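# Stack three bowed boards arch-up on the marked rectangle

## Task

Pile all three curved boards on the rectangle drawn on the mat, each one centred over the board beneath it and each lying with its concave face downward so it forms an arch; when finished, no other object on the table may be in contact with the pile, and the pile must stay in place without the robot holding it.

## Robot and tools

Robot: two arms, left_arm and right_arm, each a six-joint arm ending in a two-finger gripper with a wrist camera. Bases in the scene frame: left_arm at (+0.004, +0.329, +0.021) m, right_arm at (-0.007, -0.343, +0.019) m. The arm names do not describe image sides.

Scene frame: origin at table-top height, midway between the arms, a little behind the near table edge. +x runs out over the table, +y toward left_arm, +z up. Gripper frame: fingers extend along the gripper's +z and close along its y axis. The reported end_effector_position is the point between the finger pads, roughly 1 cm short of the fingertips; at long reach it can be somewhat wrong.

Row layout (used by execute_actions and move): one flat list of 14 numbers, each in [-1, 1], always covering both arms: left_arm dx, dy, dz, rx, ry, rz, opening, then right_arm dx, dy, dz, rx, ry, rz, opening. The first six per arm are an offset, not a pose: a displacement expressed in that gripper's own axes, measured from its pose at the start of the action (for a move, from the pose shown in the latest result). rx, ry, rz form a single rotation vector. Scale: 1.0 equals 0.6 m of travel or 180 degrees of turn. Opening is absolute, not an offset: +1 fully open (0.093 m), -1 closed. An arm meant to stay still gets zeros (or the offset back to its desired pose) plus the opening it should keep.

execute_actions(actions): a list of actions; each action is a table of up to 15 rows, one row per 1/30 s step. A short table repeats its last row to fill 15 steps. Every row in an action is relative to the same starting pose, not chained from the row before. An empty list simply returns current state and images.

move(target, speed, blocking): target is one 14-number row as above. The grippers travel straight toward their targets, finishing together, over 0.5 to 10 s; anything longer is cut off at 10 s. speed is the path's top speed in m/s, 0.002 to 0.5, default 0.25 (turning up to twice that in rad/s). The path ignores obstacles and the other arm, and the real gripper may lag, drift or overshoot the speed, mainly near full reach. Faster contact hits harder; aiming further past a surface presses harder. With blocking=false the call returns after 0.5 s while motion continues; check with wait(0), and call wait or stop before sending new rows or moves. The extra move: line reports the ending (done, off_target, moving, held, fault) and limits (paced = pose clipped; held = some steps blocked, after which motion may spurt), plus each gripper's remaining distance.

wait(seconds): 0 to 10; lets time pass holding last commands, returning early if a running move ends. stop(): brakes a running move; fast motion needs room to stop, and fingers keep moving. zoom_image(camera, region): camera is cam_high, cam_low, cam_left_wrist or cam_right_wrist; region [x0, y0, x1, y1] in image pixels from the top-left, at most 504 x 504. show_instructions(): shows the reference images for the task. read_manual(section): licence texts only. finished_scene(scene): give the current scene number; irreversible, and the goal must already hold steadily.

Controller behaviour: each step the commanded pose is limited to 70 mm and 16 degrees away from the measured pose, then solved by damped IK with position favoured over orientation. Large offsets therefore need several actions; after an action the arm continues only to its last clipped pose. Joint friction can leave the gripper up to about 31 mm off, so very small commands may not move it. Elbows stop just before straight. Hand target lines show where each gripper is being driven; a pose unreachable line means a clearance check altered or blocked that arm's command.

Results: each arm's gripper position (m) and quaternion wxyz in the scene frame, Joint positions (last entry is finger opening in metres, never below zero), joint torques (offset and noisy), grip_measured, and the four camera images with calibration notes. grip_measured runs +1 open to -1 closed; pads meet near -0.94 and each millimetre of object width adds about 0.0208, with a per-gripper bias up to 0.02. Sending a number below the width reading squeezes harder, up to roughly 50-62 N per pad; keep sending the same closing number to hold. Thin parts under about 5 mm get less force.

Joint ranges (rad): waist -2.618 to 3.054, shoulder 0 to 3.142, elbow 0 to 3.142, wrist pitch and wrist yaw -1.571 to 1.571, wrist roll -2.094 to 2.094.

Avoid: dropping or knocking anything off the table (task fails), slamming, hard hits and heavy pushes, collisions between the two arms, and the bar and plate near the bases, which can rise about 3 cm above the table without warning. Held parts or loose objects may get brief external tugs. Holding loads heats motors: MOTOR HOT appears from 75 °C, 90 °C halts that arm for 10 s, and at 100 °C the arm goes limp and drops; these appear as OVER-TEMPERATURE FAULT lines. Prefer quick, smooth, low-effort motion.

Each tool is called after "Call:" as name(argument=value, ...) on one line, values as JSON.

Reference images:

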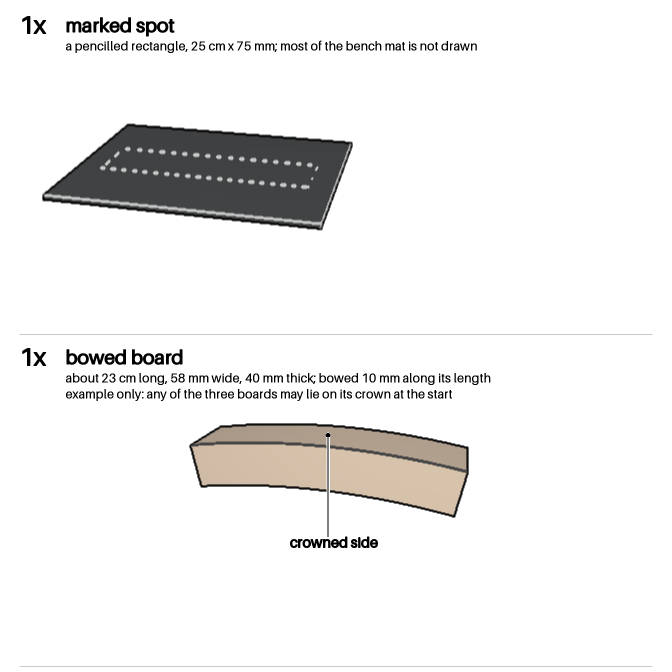

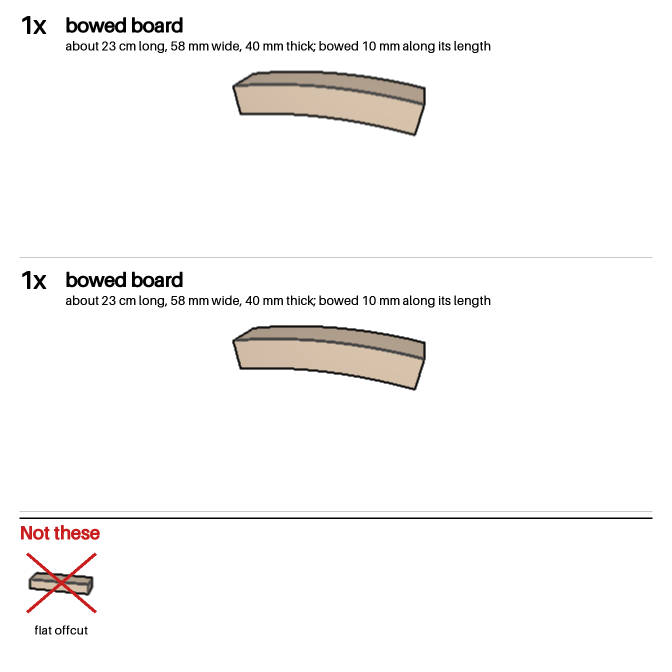

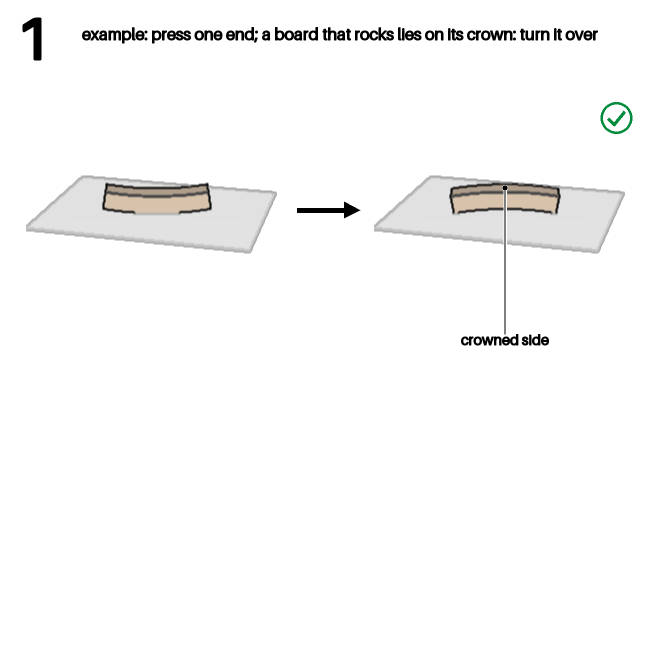

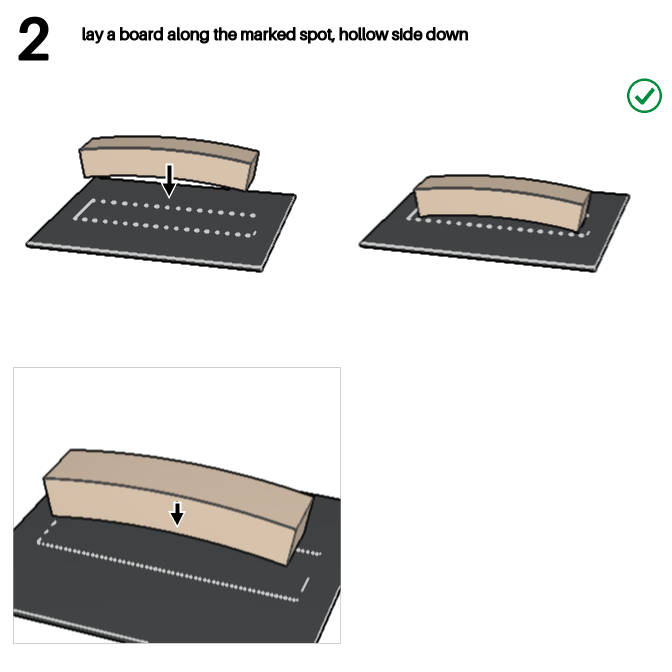

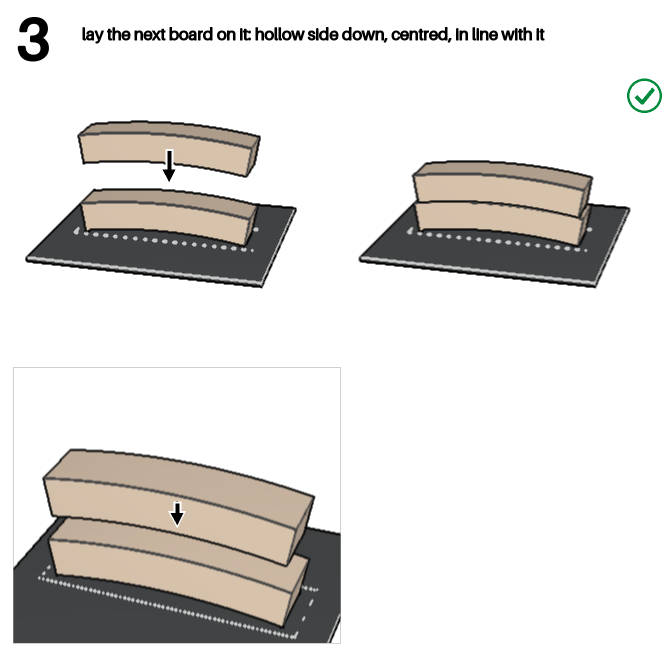

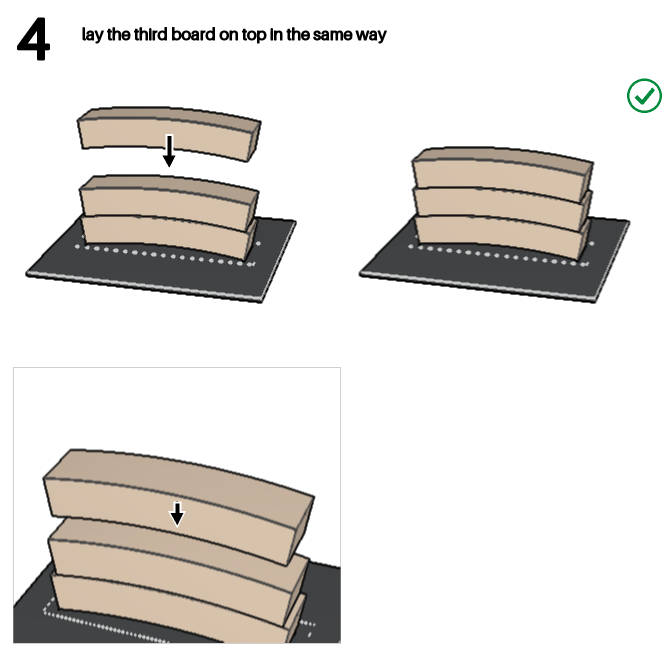

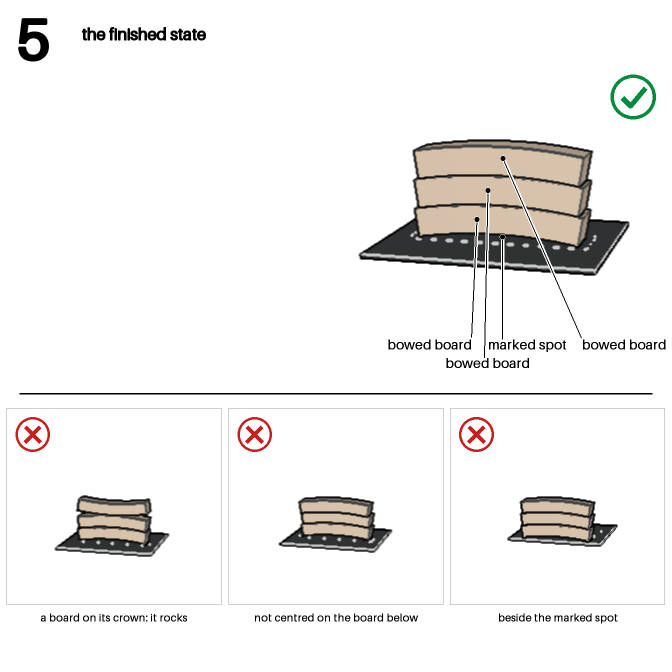

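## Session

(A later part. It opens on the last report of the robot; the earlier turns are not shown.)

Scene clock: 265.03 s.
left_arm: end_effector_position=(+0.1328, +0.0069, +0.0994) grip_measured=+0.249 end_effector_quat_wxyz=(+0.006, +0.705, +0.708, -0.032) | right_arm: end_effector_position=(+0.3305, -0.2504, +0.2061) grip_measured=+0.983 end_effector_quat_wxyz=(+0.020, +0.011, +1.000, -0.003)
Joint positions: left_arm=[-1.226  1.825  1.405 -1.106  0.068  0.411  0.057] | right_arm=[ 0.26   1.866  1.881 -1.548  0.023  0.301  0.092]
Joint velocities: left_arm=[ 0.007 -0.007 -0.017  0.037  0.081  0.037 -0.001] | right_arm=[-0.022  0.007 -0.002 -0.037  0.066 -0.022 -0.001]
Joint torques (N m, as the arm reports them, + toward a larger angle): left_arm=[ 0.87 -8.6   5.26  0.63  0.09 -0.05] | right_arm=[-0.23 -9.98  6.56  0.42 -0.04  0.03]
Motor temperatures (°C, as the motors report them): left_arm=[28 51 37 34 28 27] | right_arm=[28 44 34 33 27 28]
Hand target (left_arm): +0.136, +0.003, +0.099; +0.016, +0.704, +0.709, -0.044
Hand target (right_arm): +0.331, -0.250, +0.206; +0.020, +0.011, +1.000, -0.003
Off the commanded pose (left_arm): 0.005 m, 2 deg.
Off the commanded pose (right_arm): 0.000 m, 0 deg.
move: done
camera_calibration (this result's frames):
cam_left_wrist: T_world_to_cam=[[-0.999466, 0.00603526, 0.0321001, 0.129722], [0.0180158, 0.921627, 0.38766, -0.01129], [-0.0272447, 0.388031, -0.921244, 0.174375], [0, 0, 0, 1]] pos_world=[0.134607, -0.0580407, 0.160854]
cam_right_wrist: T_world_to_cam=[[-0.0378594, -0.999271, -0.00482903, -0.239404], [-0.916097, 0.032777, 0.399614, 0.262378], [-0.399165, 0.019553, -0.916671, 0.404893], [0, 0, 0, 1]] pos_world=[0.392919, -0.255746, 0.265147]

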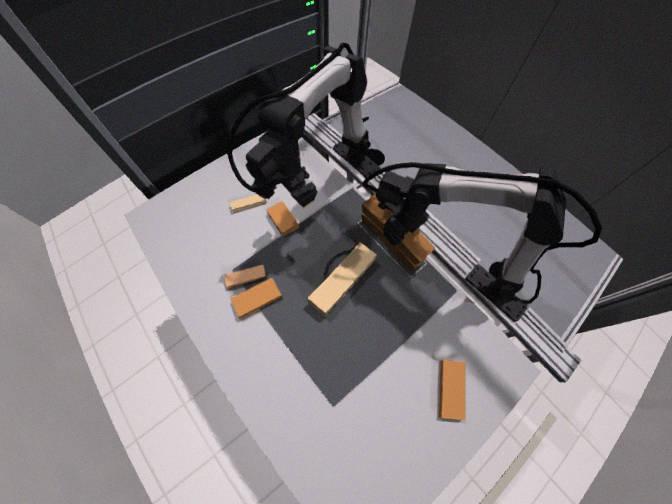

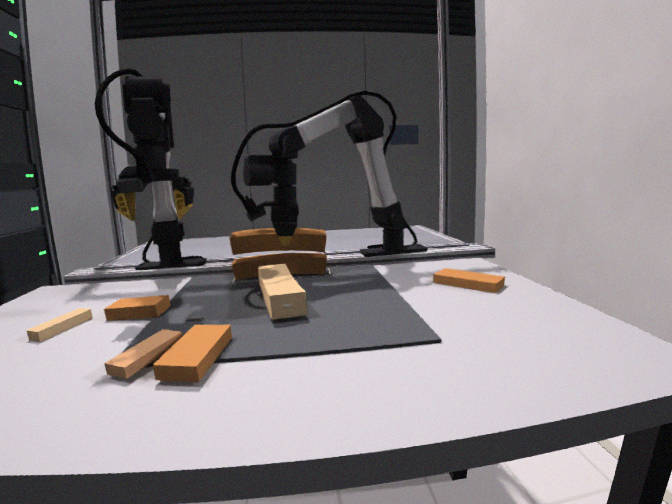

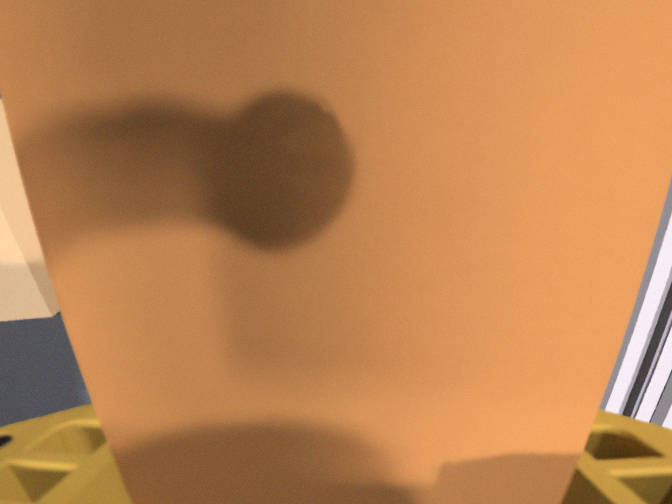

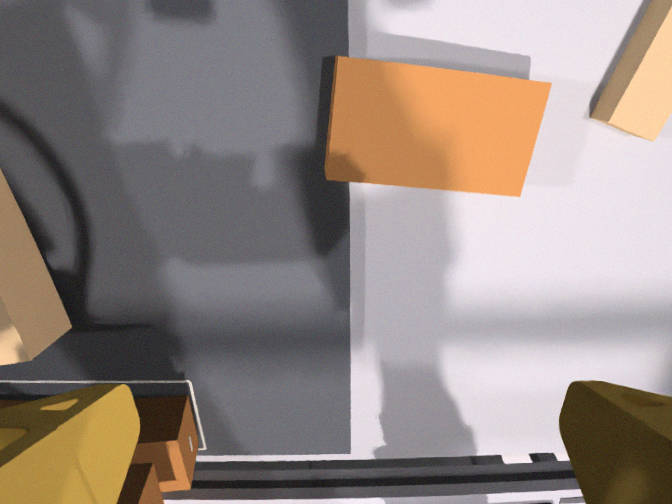

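Now 3 mm to −y; elbow drop will drift it back. Lower.

Call:
move(target=[0,0,0.014,0,-0.005,0,0.0,0,0,0,0,0,0,1.0], speed=0.02)

Call:
zoom_image(camera="cam_high", region=[320, 150, 480, 300])

Call:
zoom_image(camera="cam_low", region=[200, 190, 360, 300])

Scene clock: 267.93 s.
left_arm: end_effector_position=(+0.1299, +0.0138, +0.0879) grip_measured=+0.249 end_effector_quat_wxyz=(-0.007, +0.705, +0.708, -0.027) | right_arm: end_effector_position=(+0.3305, -0.2504, +0.2061) grip_measured=+0.983 end_effector_quat_wxyz=(+0.020, +0.011, +1.000, -0.003)
Joint positions: left_arm=[-1.226  1.831  1.367 -1.089  0.068  0.411  0.057] | right_arm=[ 0.26   1.866  1.881 -1.548  0.023  0.301  0.092]
Joint velocities: left_arm=[-0.002  0.007  0.002  0.066  0.022 -0.007 -0.   ] | right_arm=[ 0.002 -0.002 -0.012 -0.007 -0.007  0.022 -0.002]
Joint torques (N m, as the arm reports them, + toward a larger angle): left_arm=[ 0.31 -8.91  5.77  0.53  0.05 -0.1 ] | right_arm=[ -0.35 -10.05   6.6    0.38  -0.02   0.02]
Motor temperatures (°C, as the motors report them): left_arm=[28 50 37 34 29 27] | right_arm=[28 44 34 33 27 28]
Hand target (left_arm): +0.132, +0.007, +0.091; +0.011, +0.705, +0.708, -0.038
Hand target (right_arm): +0.331, -0.250, +0.206; +0.020, +0.011, +1.000, -0.003
Off the commanded pose (left_arm): 0.008 m, 2 deg.
Off the commanded pose (right_arm): 0.000 m, 0 deg.
move: done
camera_calibration (this result's frames):
cam_left_wrist: T_world_to_cam=[[-0.999034, 0.00477639, 0.0436859, 0.126045], [0.0223009, 0.911672, 0.410312, -0.015504], [-0.0378674, 0.41089, -0.910898, 0.16123], [0, 0, 0, 1]] pos_world=[0.132374, -0.0527152, 0.147719]
cam_right_wrist: T_world_to_cam=[[-0.0378594, -0.999271, -0.00482903, -0.239404], [-0.916097, 0.032777, 0.399614, 0.262378], [-0.399165, 0.019553, -0.916671, 0.404893], [0, 0, 0, 1]] pos_world=[0.392919, -0.255746, 0.265147]

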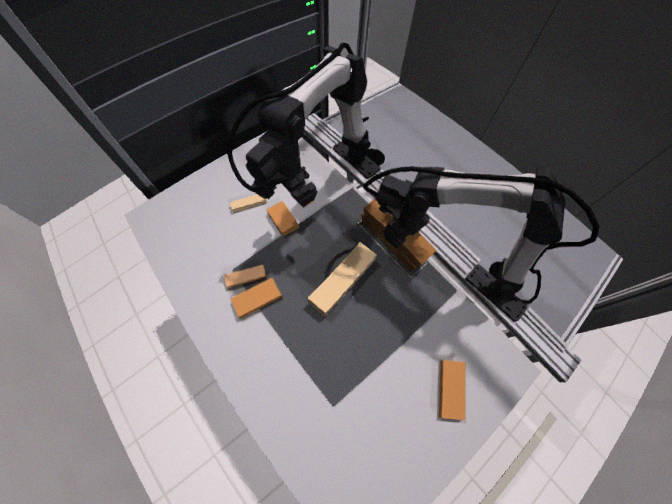

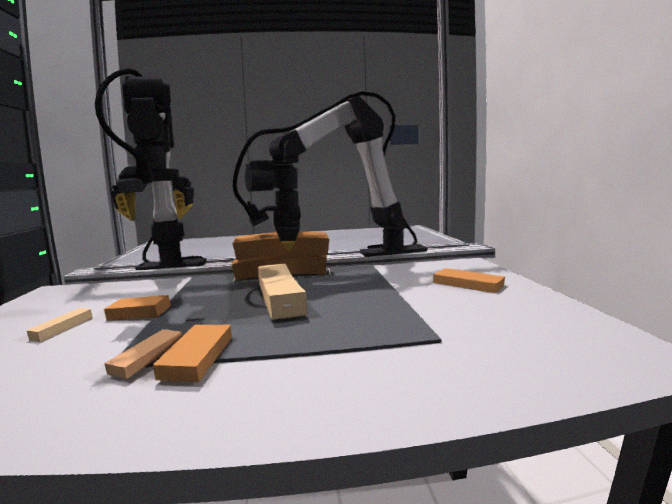

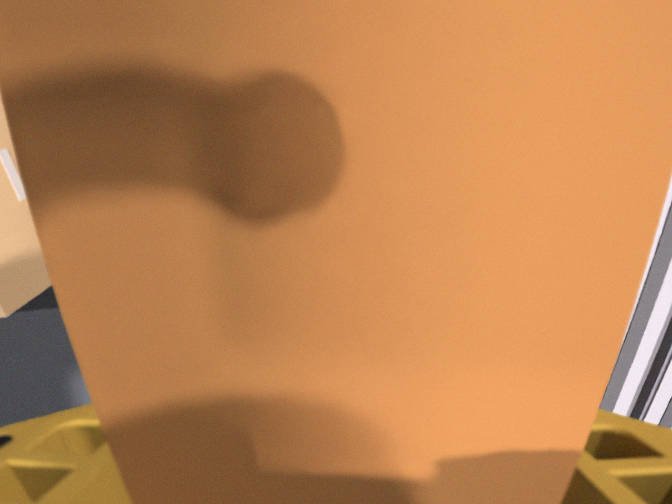

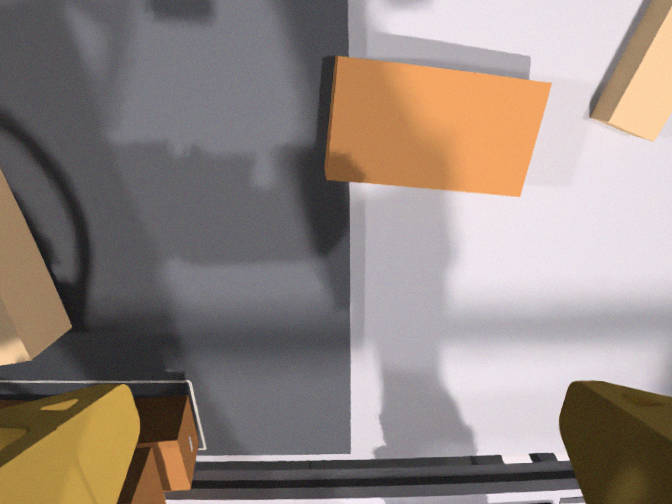

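Region (320, 150, 480, 300) of cam_high's 672x504 image, scaled by 3.150, with more detail than that image has; it fills the top 472 rows of this view, and the rest is white.

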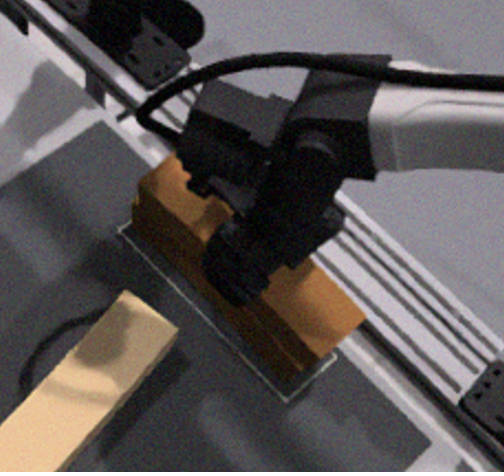

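Region (200, 190, 360, 300) of cam_low's 672x504 image, scaled by 3.150, with more detail than that image has; it fills the top 346 rows of this view, and the rest is white.

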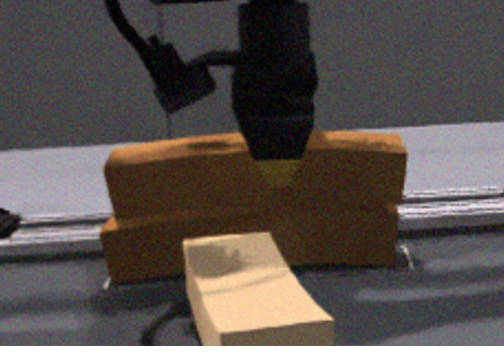

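Call:
move(target=[-0.016,0.005,-0.006,0,-0.015,0,0.0,0,0,0,0,0,0,1.0], speed=0.02)

Call:
zoom_image(camera="cam_low", region=[200, 190, 360, 300])

Scene clock: 272.60 s.
left_arm: end_effector_position=(+0.1298, +0.0127, +0.0880) grip_measured=+0.249 end_effector_quat_wxyz=(-0.006, +0.705, +0.708, -0.030) | right_arm: end_effector_position=(+0.3305, -0.2504, +0.2061) grip_measured=+0.983 end_effector_quat_wxyz=(+0.020, +0.011, +1.000, -0.003)
Joint positions: left_arm=[-1.226  1.831  1.367 -1.085  0.071  0.411  0.057] | right_arm=[ 0.26   1.866  1.881 -1.548  0.023  0.301  0.092]
Joint velocities: left_arm=[ 0.017  0.007  0.002  0.037  0.007 -0.095  0.001] | right_arm=[-0.007 -0.017 -0.007  0.007 -0.022  0.007  0.001]
Joint torques (N m, as the arm reports them, + toward a larger angle): left_arm=[ 0.6  -8.3   6.53  0.57  0.14 -0.04] | right_arm=[-0.11 -9.77  6.4   0.39  0.    0.03]
Motor temperatures (°C, as the motors report them): left_arm=[28 50 37 34 28 27] | right_arm=[28 44 34 33 27 28]
Hand target (left_arm): +0.133, +0.005, +0.092; +0.010, +0.704, +0.708, -0.044
Hand target (right_arm): +0.331, -0.250, +0.206; +0.020, +0.011, +1.000, -0.003
Off the commanded pose (left_arm): 0.010 m, 2 deg.
Off the commanded pose (right_arm): 0.000 m, 0 deg.
move: done
camera_calibration (this result's frames):
cam_left_wrist: T_world_to_cam=[[-0.998978, 0.00505713, 0.0449094, 0.125834], [0.0228756, 0.913598, 0.405974, -0.0142763], [-0.0389761, 0.406586, -0.912781, 0.162057], [0, 0, 0, 1]] pos_world=[0.132348, -0.0534838, 0.148067]
cam_right_wrist: T_world_to_cam=[[-0.0378594, -0.999271, -0.00482903, -0.239404], [-0.916097, 0.032777, 0.399614, 0.262378], [-0.399165, 0.019553, -0.916671, 0.404893], [0, 0, 0, 1]] pos_world=[0.392919, -0.255746, 0.265147]

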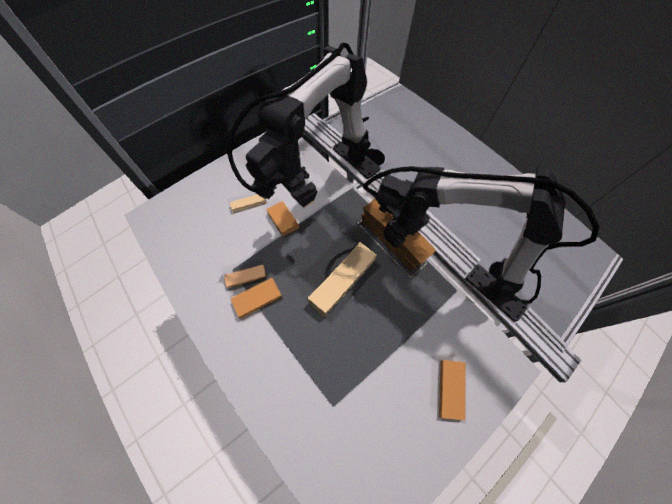

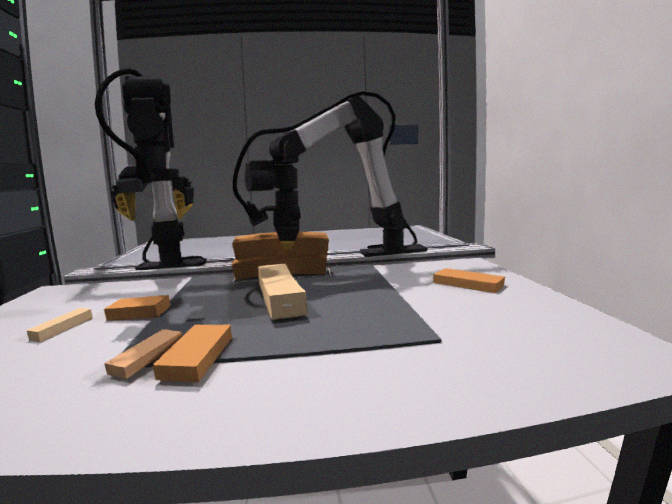

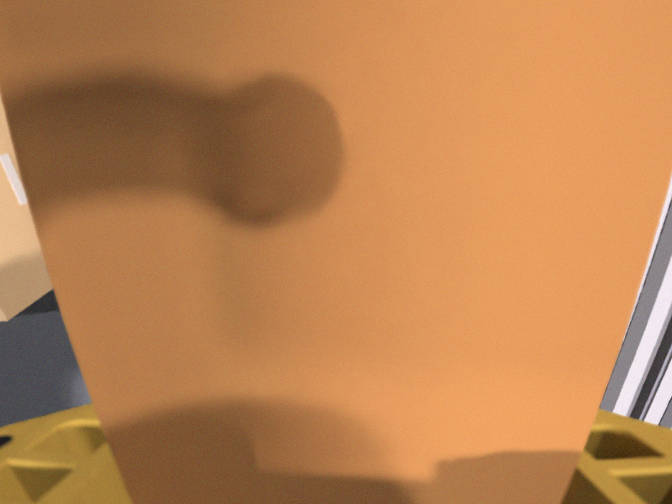

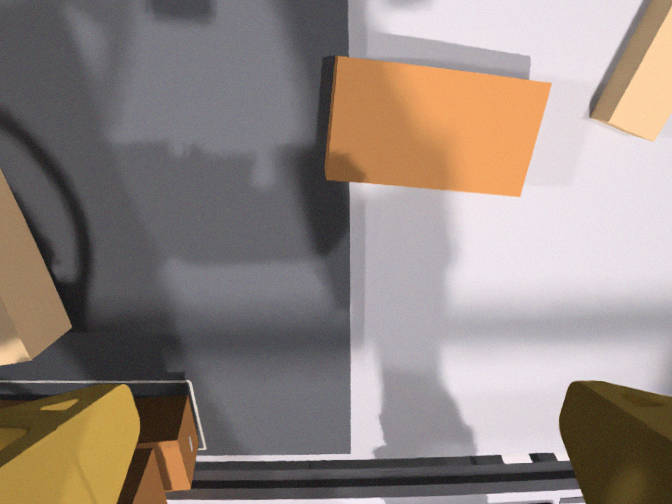

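Region (200, 190, 360, 300) of cam_low's 672x504 image, scaled by 3.150, with more detail than that image has; it fills the top 346 rows of this view, and the rest is white.

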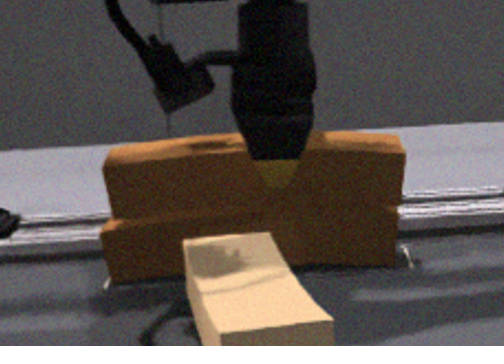

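Call:
move(target=[0,0,0,0,0,0,0.85,0,0,0,0,0,0,1.0], speed=0.03)

Call:
move(target=[0.05,0,-0.15,0,0,0,0.85,0,0.15,0.05,0,0,0,1.0], speed=0.12)

Scene clock: 278.13 s.
left_arm: end_effector_position=(+0.1298, +0.0127, +0.0880) grip_measured=+0.848 end_effector_quat_wxyz=(-0.006, +0.705, +0.708, -0.030) | right_arm: end_effector_position=(+0.3305, -0.2504, +0.2061) grip_measured=+0.983 end_effector_quat_wxyz=(+0.020, +0.011, +1.000, -0.003)
Joint positions: left_arm=[-1.226  1.831  1.367 -1.085  0.071  0.411  0.086] | right_arm=[ 0.26   1.866  1.881 -1.548  0.023  0.301  0.092]
Joint velocities: left_arm=[-0.002 -0.017 -0.012  0.007 -0.007 -0.022 -0.001] | right_arm=[-0.002  0.007  0.002 -0.051 -0.007 -0.037  0.   ]
Joint torques (N m, as the arm reports them, + toward a larger angle): left_arm=[-0.07 -8.01  5.89  0.39  0.02 -0.12] | right_arm=[ -0.35 -10.09   6.57   0.41  -0.02  -0.01]
Motor temperatures (°C, as the motors report them): left_arm=[28 50 37 34 29 27] | right_arm=[28 44 34 33 27 28]
Hand target (left_arm): +0.130, +0.013, +0.088; -0.006, +0.705, +0.708, -0.029
Hand target (right_arm): +0.331, -0.250, +0.206; +0.020, +0.011, +1.000, -0.003
Off the commanded pose (left_arm): 0.000 m, 0 deg.
Off the commanded pose (right_arm): 0.000 m, 0 deg.
move: done
camera_calibration (this result's frames):
cam_left_wrist: T_world_to_cam=[[-0.998978, 0.00505713, 0.0449094, 0.125834], [0.0228756, 0.913598, 0.405974, -0.0142763], [-0.0389761, 0.406586, -0.912781, 0.162057], [0, 0, 0, 1]] pos_world=[0.132348, -0.0534838, 0.148067]
cam_right_wrist: T_world_to_cam=[[-0.0378594, -0.999271, -0.00482903, -0.239404], [-0.916097, 0.032777, 0.399614, 0.262378], [-0.399165, 0.019553, -0.916671, 0.404893], [0, 0, 0, 1]] pos_world=[0.392919, -0.255746, 0.265147]

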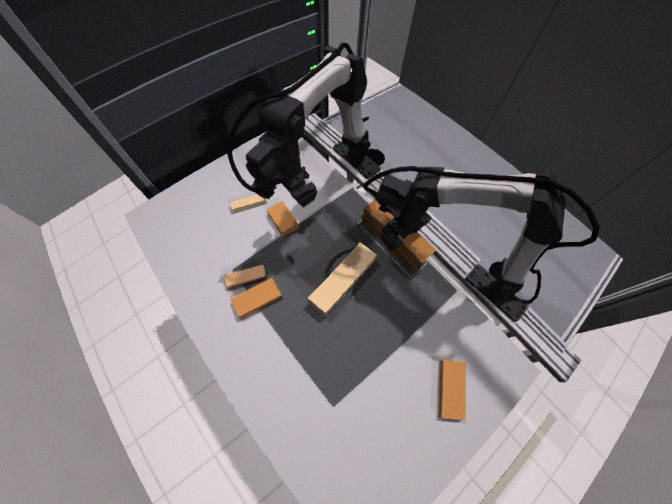

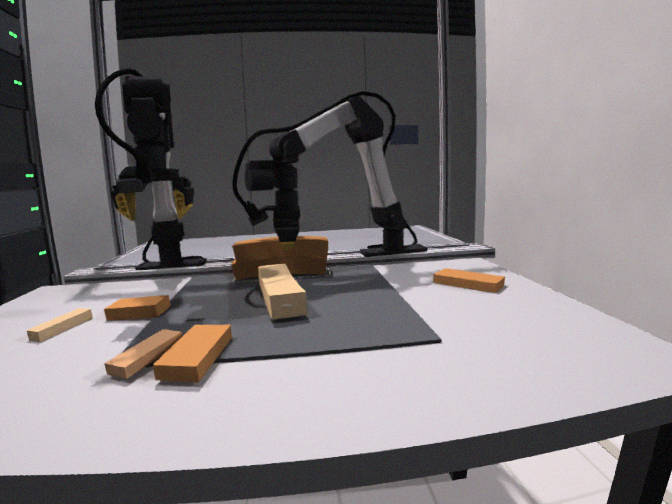

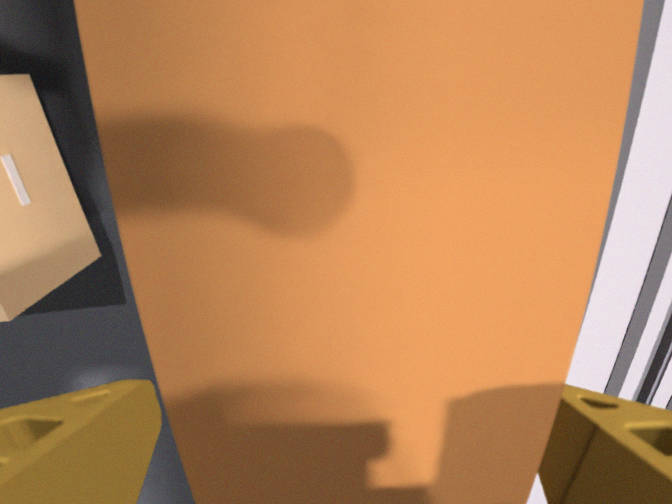

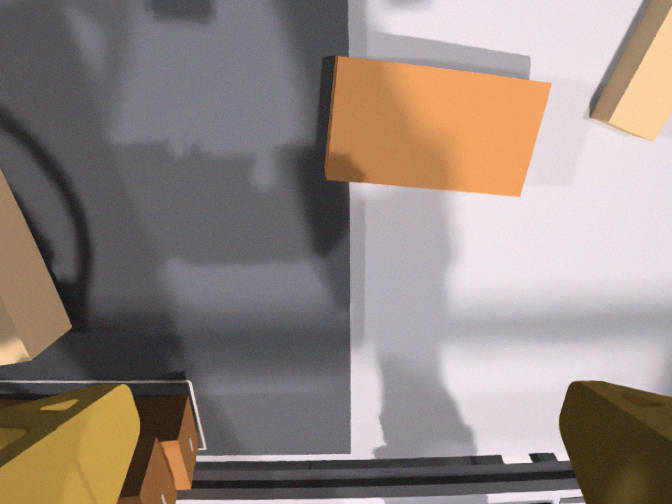

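Scene clock: 279.50 s.
left_arm: end_effector_position=(+0.1311, +0.0435, +0.1663) grip_measured=+0.848 end_effector_quat_wxyz=(-0.013, +0.708, +0.706, -0.027) | right_arm: end_effector_position=(+0.3261, -0.1647, +0.1795) grip_measured=+0.983 end_effector_quat_wxyz=(+0.017, +0.009, +1.000, -0.000)
Joint positions: left_arm=[-1.179  1.715  1.537 -1.39   0.071  0.466  0.086] | right_arm=[ 0.482  1.971  1.915 -1.486  0.023  0.52   0.092]
Joint velocities: left_arm=[-0.012  0.012 -0.007  0.066 -0.037 -0.007  0.001] | right_arm=[-0.007 -0.002  0.012 -0.022  0.007 -0.007 -0.001]
Joint torques (N m, as the arm reports them, + toward a larger angle): left_arm=[ 1.08 -8.1   7.55  0.17  0.   -0.03] | right_arm=[ 0.2  -9.48  7.77  0.5   0.07  0.11]
Motor temperatures (°C, as the motors report them): left_arm=[28 50 38 34 28 27] | right_arm=[28 44 34 32 27 28]
Hand target (left_arm): +0.134, +0.046, +0.176; -0.006, +0.705, +0.708, -0.030
Hand target (right_arm): +0.332, -0.160, +0.175; +0.019, +0.011, +1.000, -0.001
Off the commanded pose (left_arm): 0.011 m, 1 deg.
Off the commanded pose (right_arm): 0.009 m, 1 deg.
move: off_target (left_arm)
camera_calibration (this result's frames):
cam_left_wrist: T_world_to_cam=[[-0.998638, 0.0117095, 0.0508341, 0.122149], [0.0319377, 0.907737, 0.418322, -0.0772311], [-0.0412456, 0.419376, -0.906875, 0.21985], [0, 0, 0, 1]] pos_world=[0.133517, -0.0235246, 0.225475]
cam_right_wrist: T_world_to_cam=[[-0.0342741, -0.999364, -0.00979689, -0.154346], [-0.913562, 0.0273535, 0.405779, 0.263276], [-0.405253, 0.0228578, -0.913919, 0.379102], [0, 0, 0, 1]] pos_world=[0.388861, -0.170115, 0.238125]

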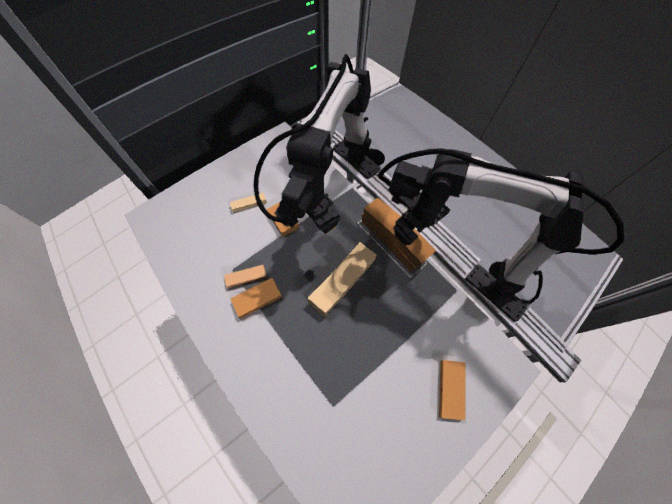

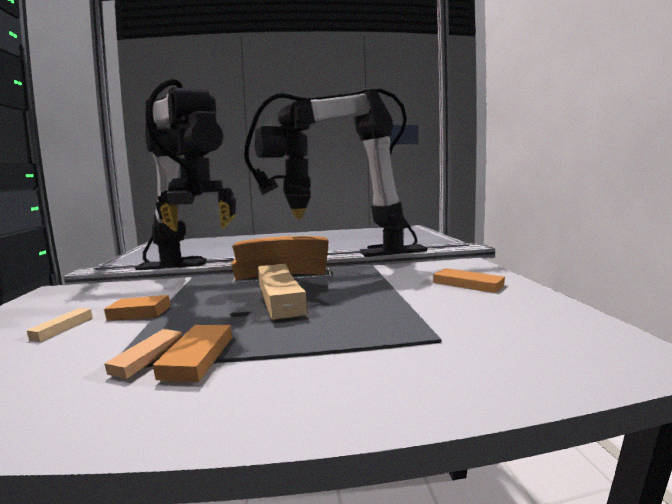

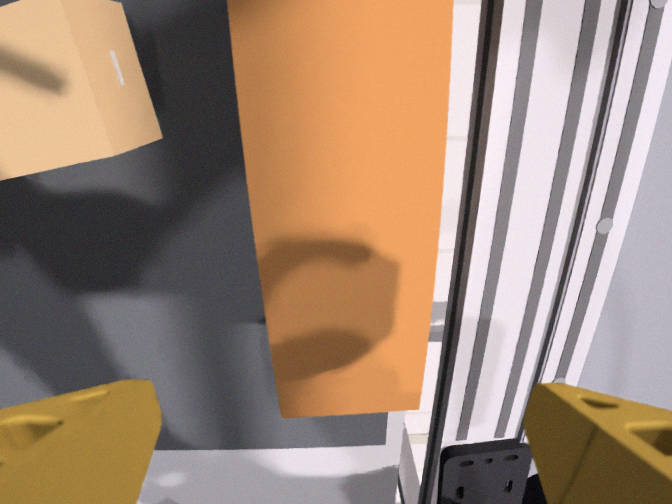

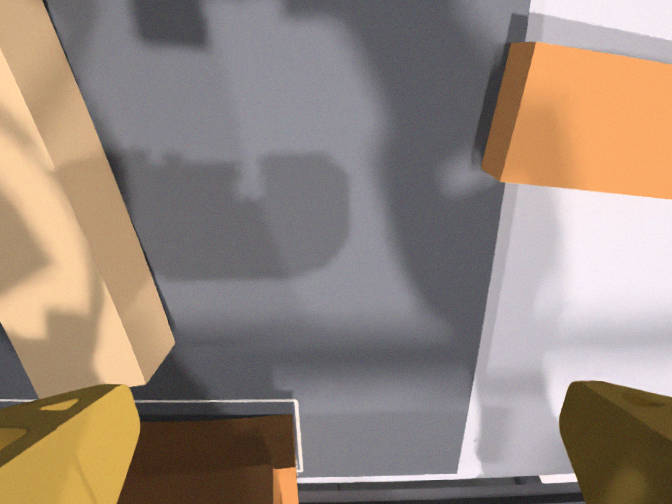

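Call:
move(target=[0.144,0.215,-0.067,0.367,-0.39,-0.375,1,0.06,0.241,0.1,0,0.011,-0.053,1.0], speed=0.2)

Scene clock: 289.50 s.
left_arm: end_effector_position=(+0.2558, +0.1265, +0.1990) grip_measured=+1.000 end_effector_quat_wxyz=(-0.043, +0.041, +0.717, -0.695) | right_arm: end_effector_position=(+0.2927, -0.0266, +0.1246) grip_measured=+0.983 end_effector_quat_wxyz=(+0.004, -0.073, +0.997, -0.000)
Joint positions: left_arm=[-0.189  1.709  0.977 -0.891  1.555  0.044  0.093] | right_arm=[ 0.796  2.242  2.109 -1.434  0.011  0.67   0.092]
Joint velocities: left_arm=[ 0.017  0.002 -0.007  0.037  0.051  0.022  0.   ] | right_arm=[-0.002  0.002  0.002 -0.022 -0.081 -0.066  0.   ]
Joint torques (N m, as the arm reports them, + toward a larger angle): left_arm=[ 1.11 -5.51  4.82  0.47  0.61 -0.08] | right_arm=[  0.47 -11.67   7.85   0.29  -0.13   0.09]
Motor temperatures (°C, as the motors report them): left_arm=[28 49 38 33 29 27] | right_arm=[28 44 34 32 27 28]
Hand target (left_arm): +0.260, +0.130, +0.197; -0.039, +0.036, +0.713, -0.699
Hand target (right_arm): +0.291, -0.020, +0.117; -0.003, -0.074, +0.997, +0.001
Off the commanded pose (left_arm): 0.008 m, 7 deg.
Off the commanded pose (right_arm): 0.010 m, 1 deg.
joint sent to its limit (left arm) — the command would take joint 5 (wrist yaw) past its upper limit, so that joint was sent only as far as its limit.
move: off_target (left_arm)
camera_calibration (this result's frames):
cam_left_wrist: T_world_to_cam=[[-0.00929348, -0.0346633, 0.999356, -0.191863], [-0.841332, 0.540408, 0.0109205, 0.180681], [-0.540438, -0.840689, -0.0341857, 0.333304], [0, 0, 0, 1]] pos_world=[0.33036, 0.175913, 0.201161]
cam_right_wrist: T_world_to_cam=[[0.129883, -0.991493, -0.00848903, -0.0660071], [-0.895176, -0.120939, 0.428991, 0.239088], [-0.426368, -0.0481194, -0.903269, 0.31514], [0, 0, 0, 1]] pos_world=[0.356965, -0.0213663, 0.181529]

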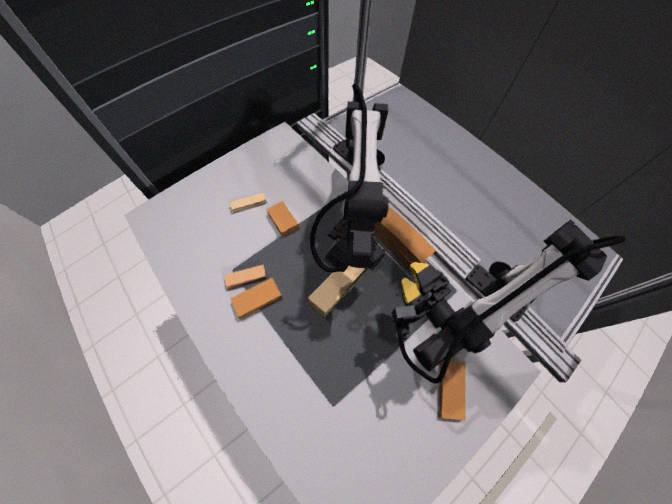

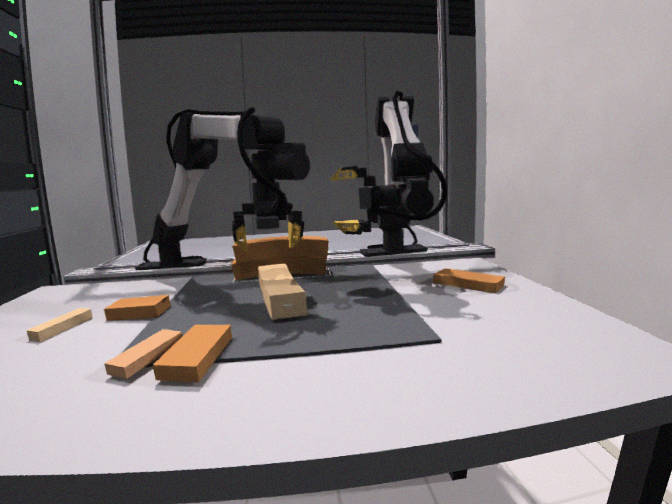

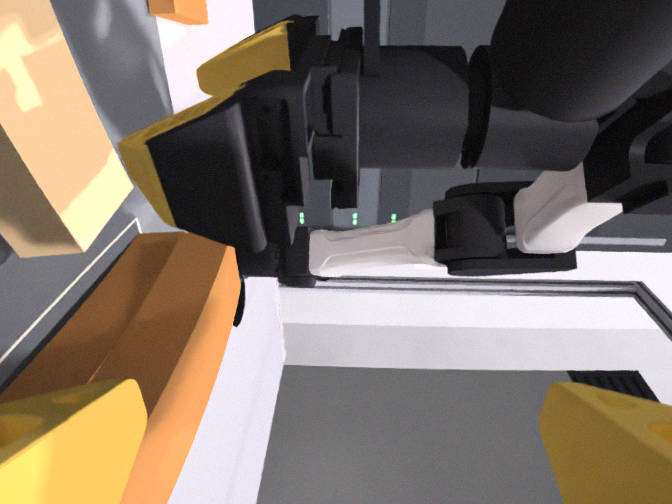

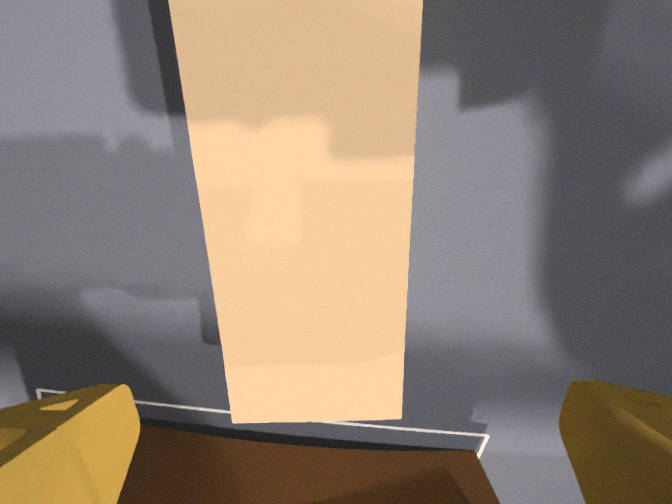

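Call:
move(target=[0,0,0,0,0,0,1,0.025,0.02,0.165,0,0,0,1.0], speed=0.08)

Scene clock: 292.87 s.
left_arm: end_effector_position=(+0.2558, +0.1265, +0.1991) grip_measured=+1.000 end_effector_quat_wxyz=(-0.043, +0.040, +0.716, -0.695) | right_arm: end_effector_position=(+0.2826, -0.0170, +0.0380) grip_measured=+0.983 end_effector_quat_wxyz=(+0.013, -0.072, +0.997, +0.008)
Joint positions: left_arm=[-0.189  1.709  0.977 -0.891  1.556  0.042  0.093] | right_arm=[ 0.827  2.242  1.763 -1.064  0.011  0.703  0.092]
Joint velocities: left_arm=[ 0.002 -0.002 -0.007  0.037 -0.037  0.051  0.   ] | right_arm=[-0.002  0.007  0.002 -0.007 -0.037  0.022  0.   ]
Joint torques (N m, as the arm reports them, + toward a larger angle): left_arm=[-0.09 -6.43  5.26  0.24  0.49 -0.05] | right_arm=[  0.63 -12.31   4.97   0.53   0.06  -0.02]
Motor temperatures (°C, as the motors report them): left_arm=[28 48 38 33 29 27] | right_arm=[28 45 34 32 27 28]
Hand target (left_arm): +0.256, +0.127, +0.199; -0.043, +0.041, +0.717, -0.695
Hand target (right_arm): +0.276, -0.018, +0.026; +0.004, -0.074, +0.997, -0.000
Off the commanded pose (left_arm): 0.000 m, 0 deg.
Off the commanded pose (right_arm): 0.014 m, 1 deg.
move: off_target (right_arm)
camera_calibration (this result's frames):
cam_left_wrist: T_world_to_cam=[[-0.00693056, -0.0341781, 0.999392, -0.192665], [-0.841362, 0.540324, 0.0126439, 0.180362], [-0.540428, -0.840762, -0.0325009, 0.332979], [0, 0, 0, 1]] pos_world=[0.330365, 0.175917, 0.201089]
cam_right_wrist: T_world_to_cam=[[0.128137, -0.991456, -0.0244081, -0.0548609], [-0.902067, -0.126741, 0.412568, 0.270814], [-0.412136, -0.0308475, -0.9106, 0.229631], [0, 0, 0, 1]] pos_world=[0.345961, -0.0129854, 0.0960341]

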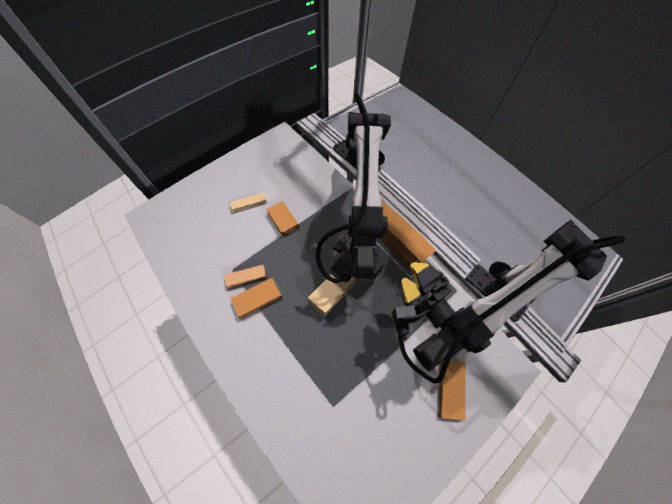

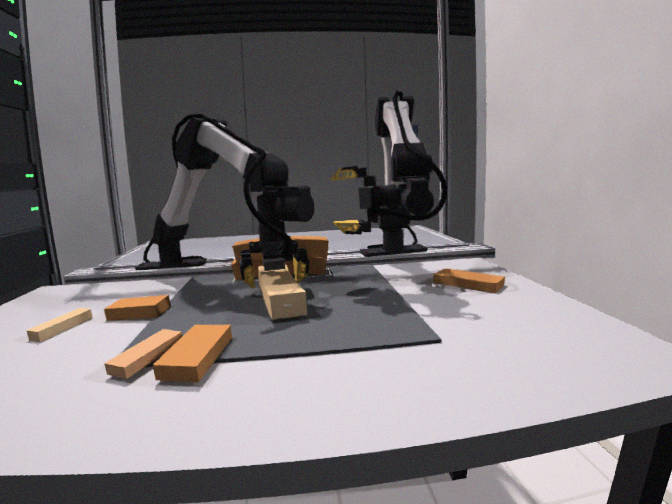

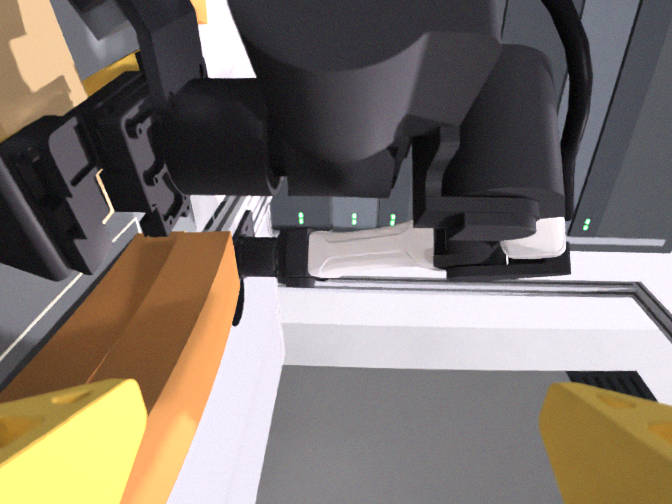

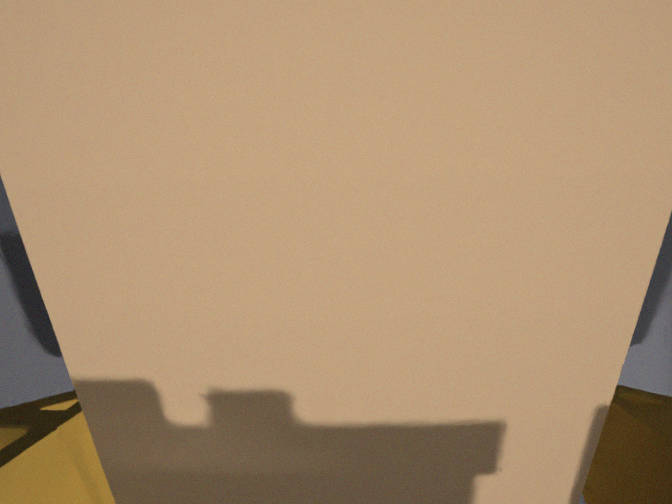

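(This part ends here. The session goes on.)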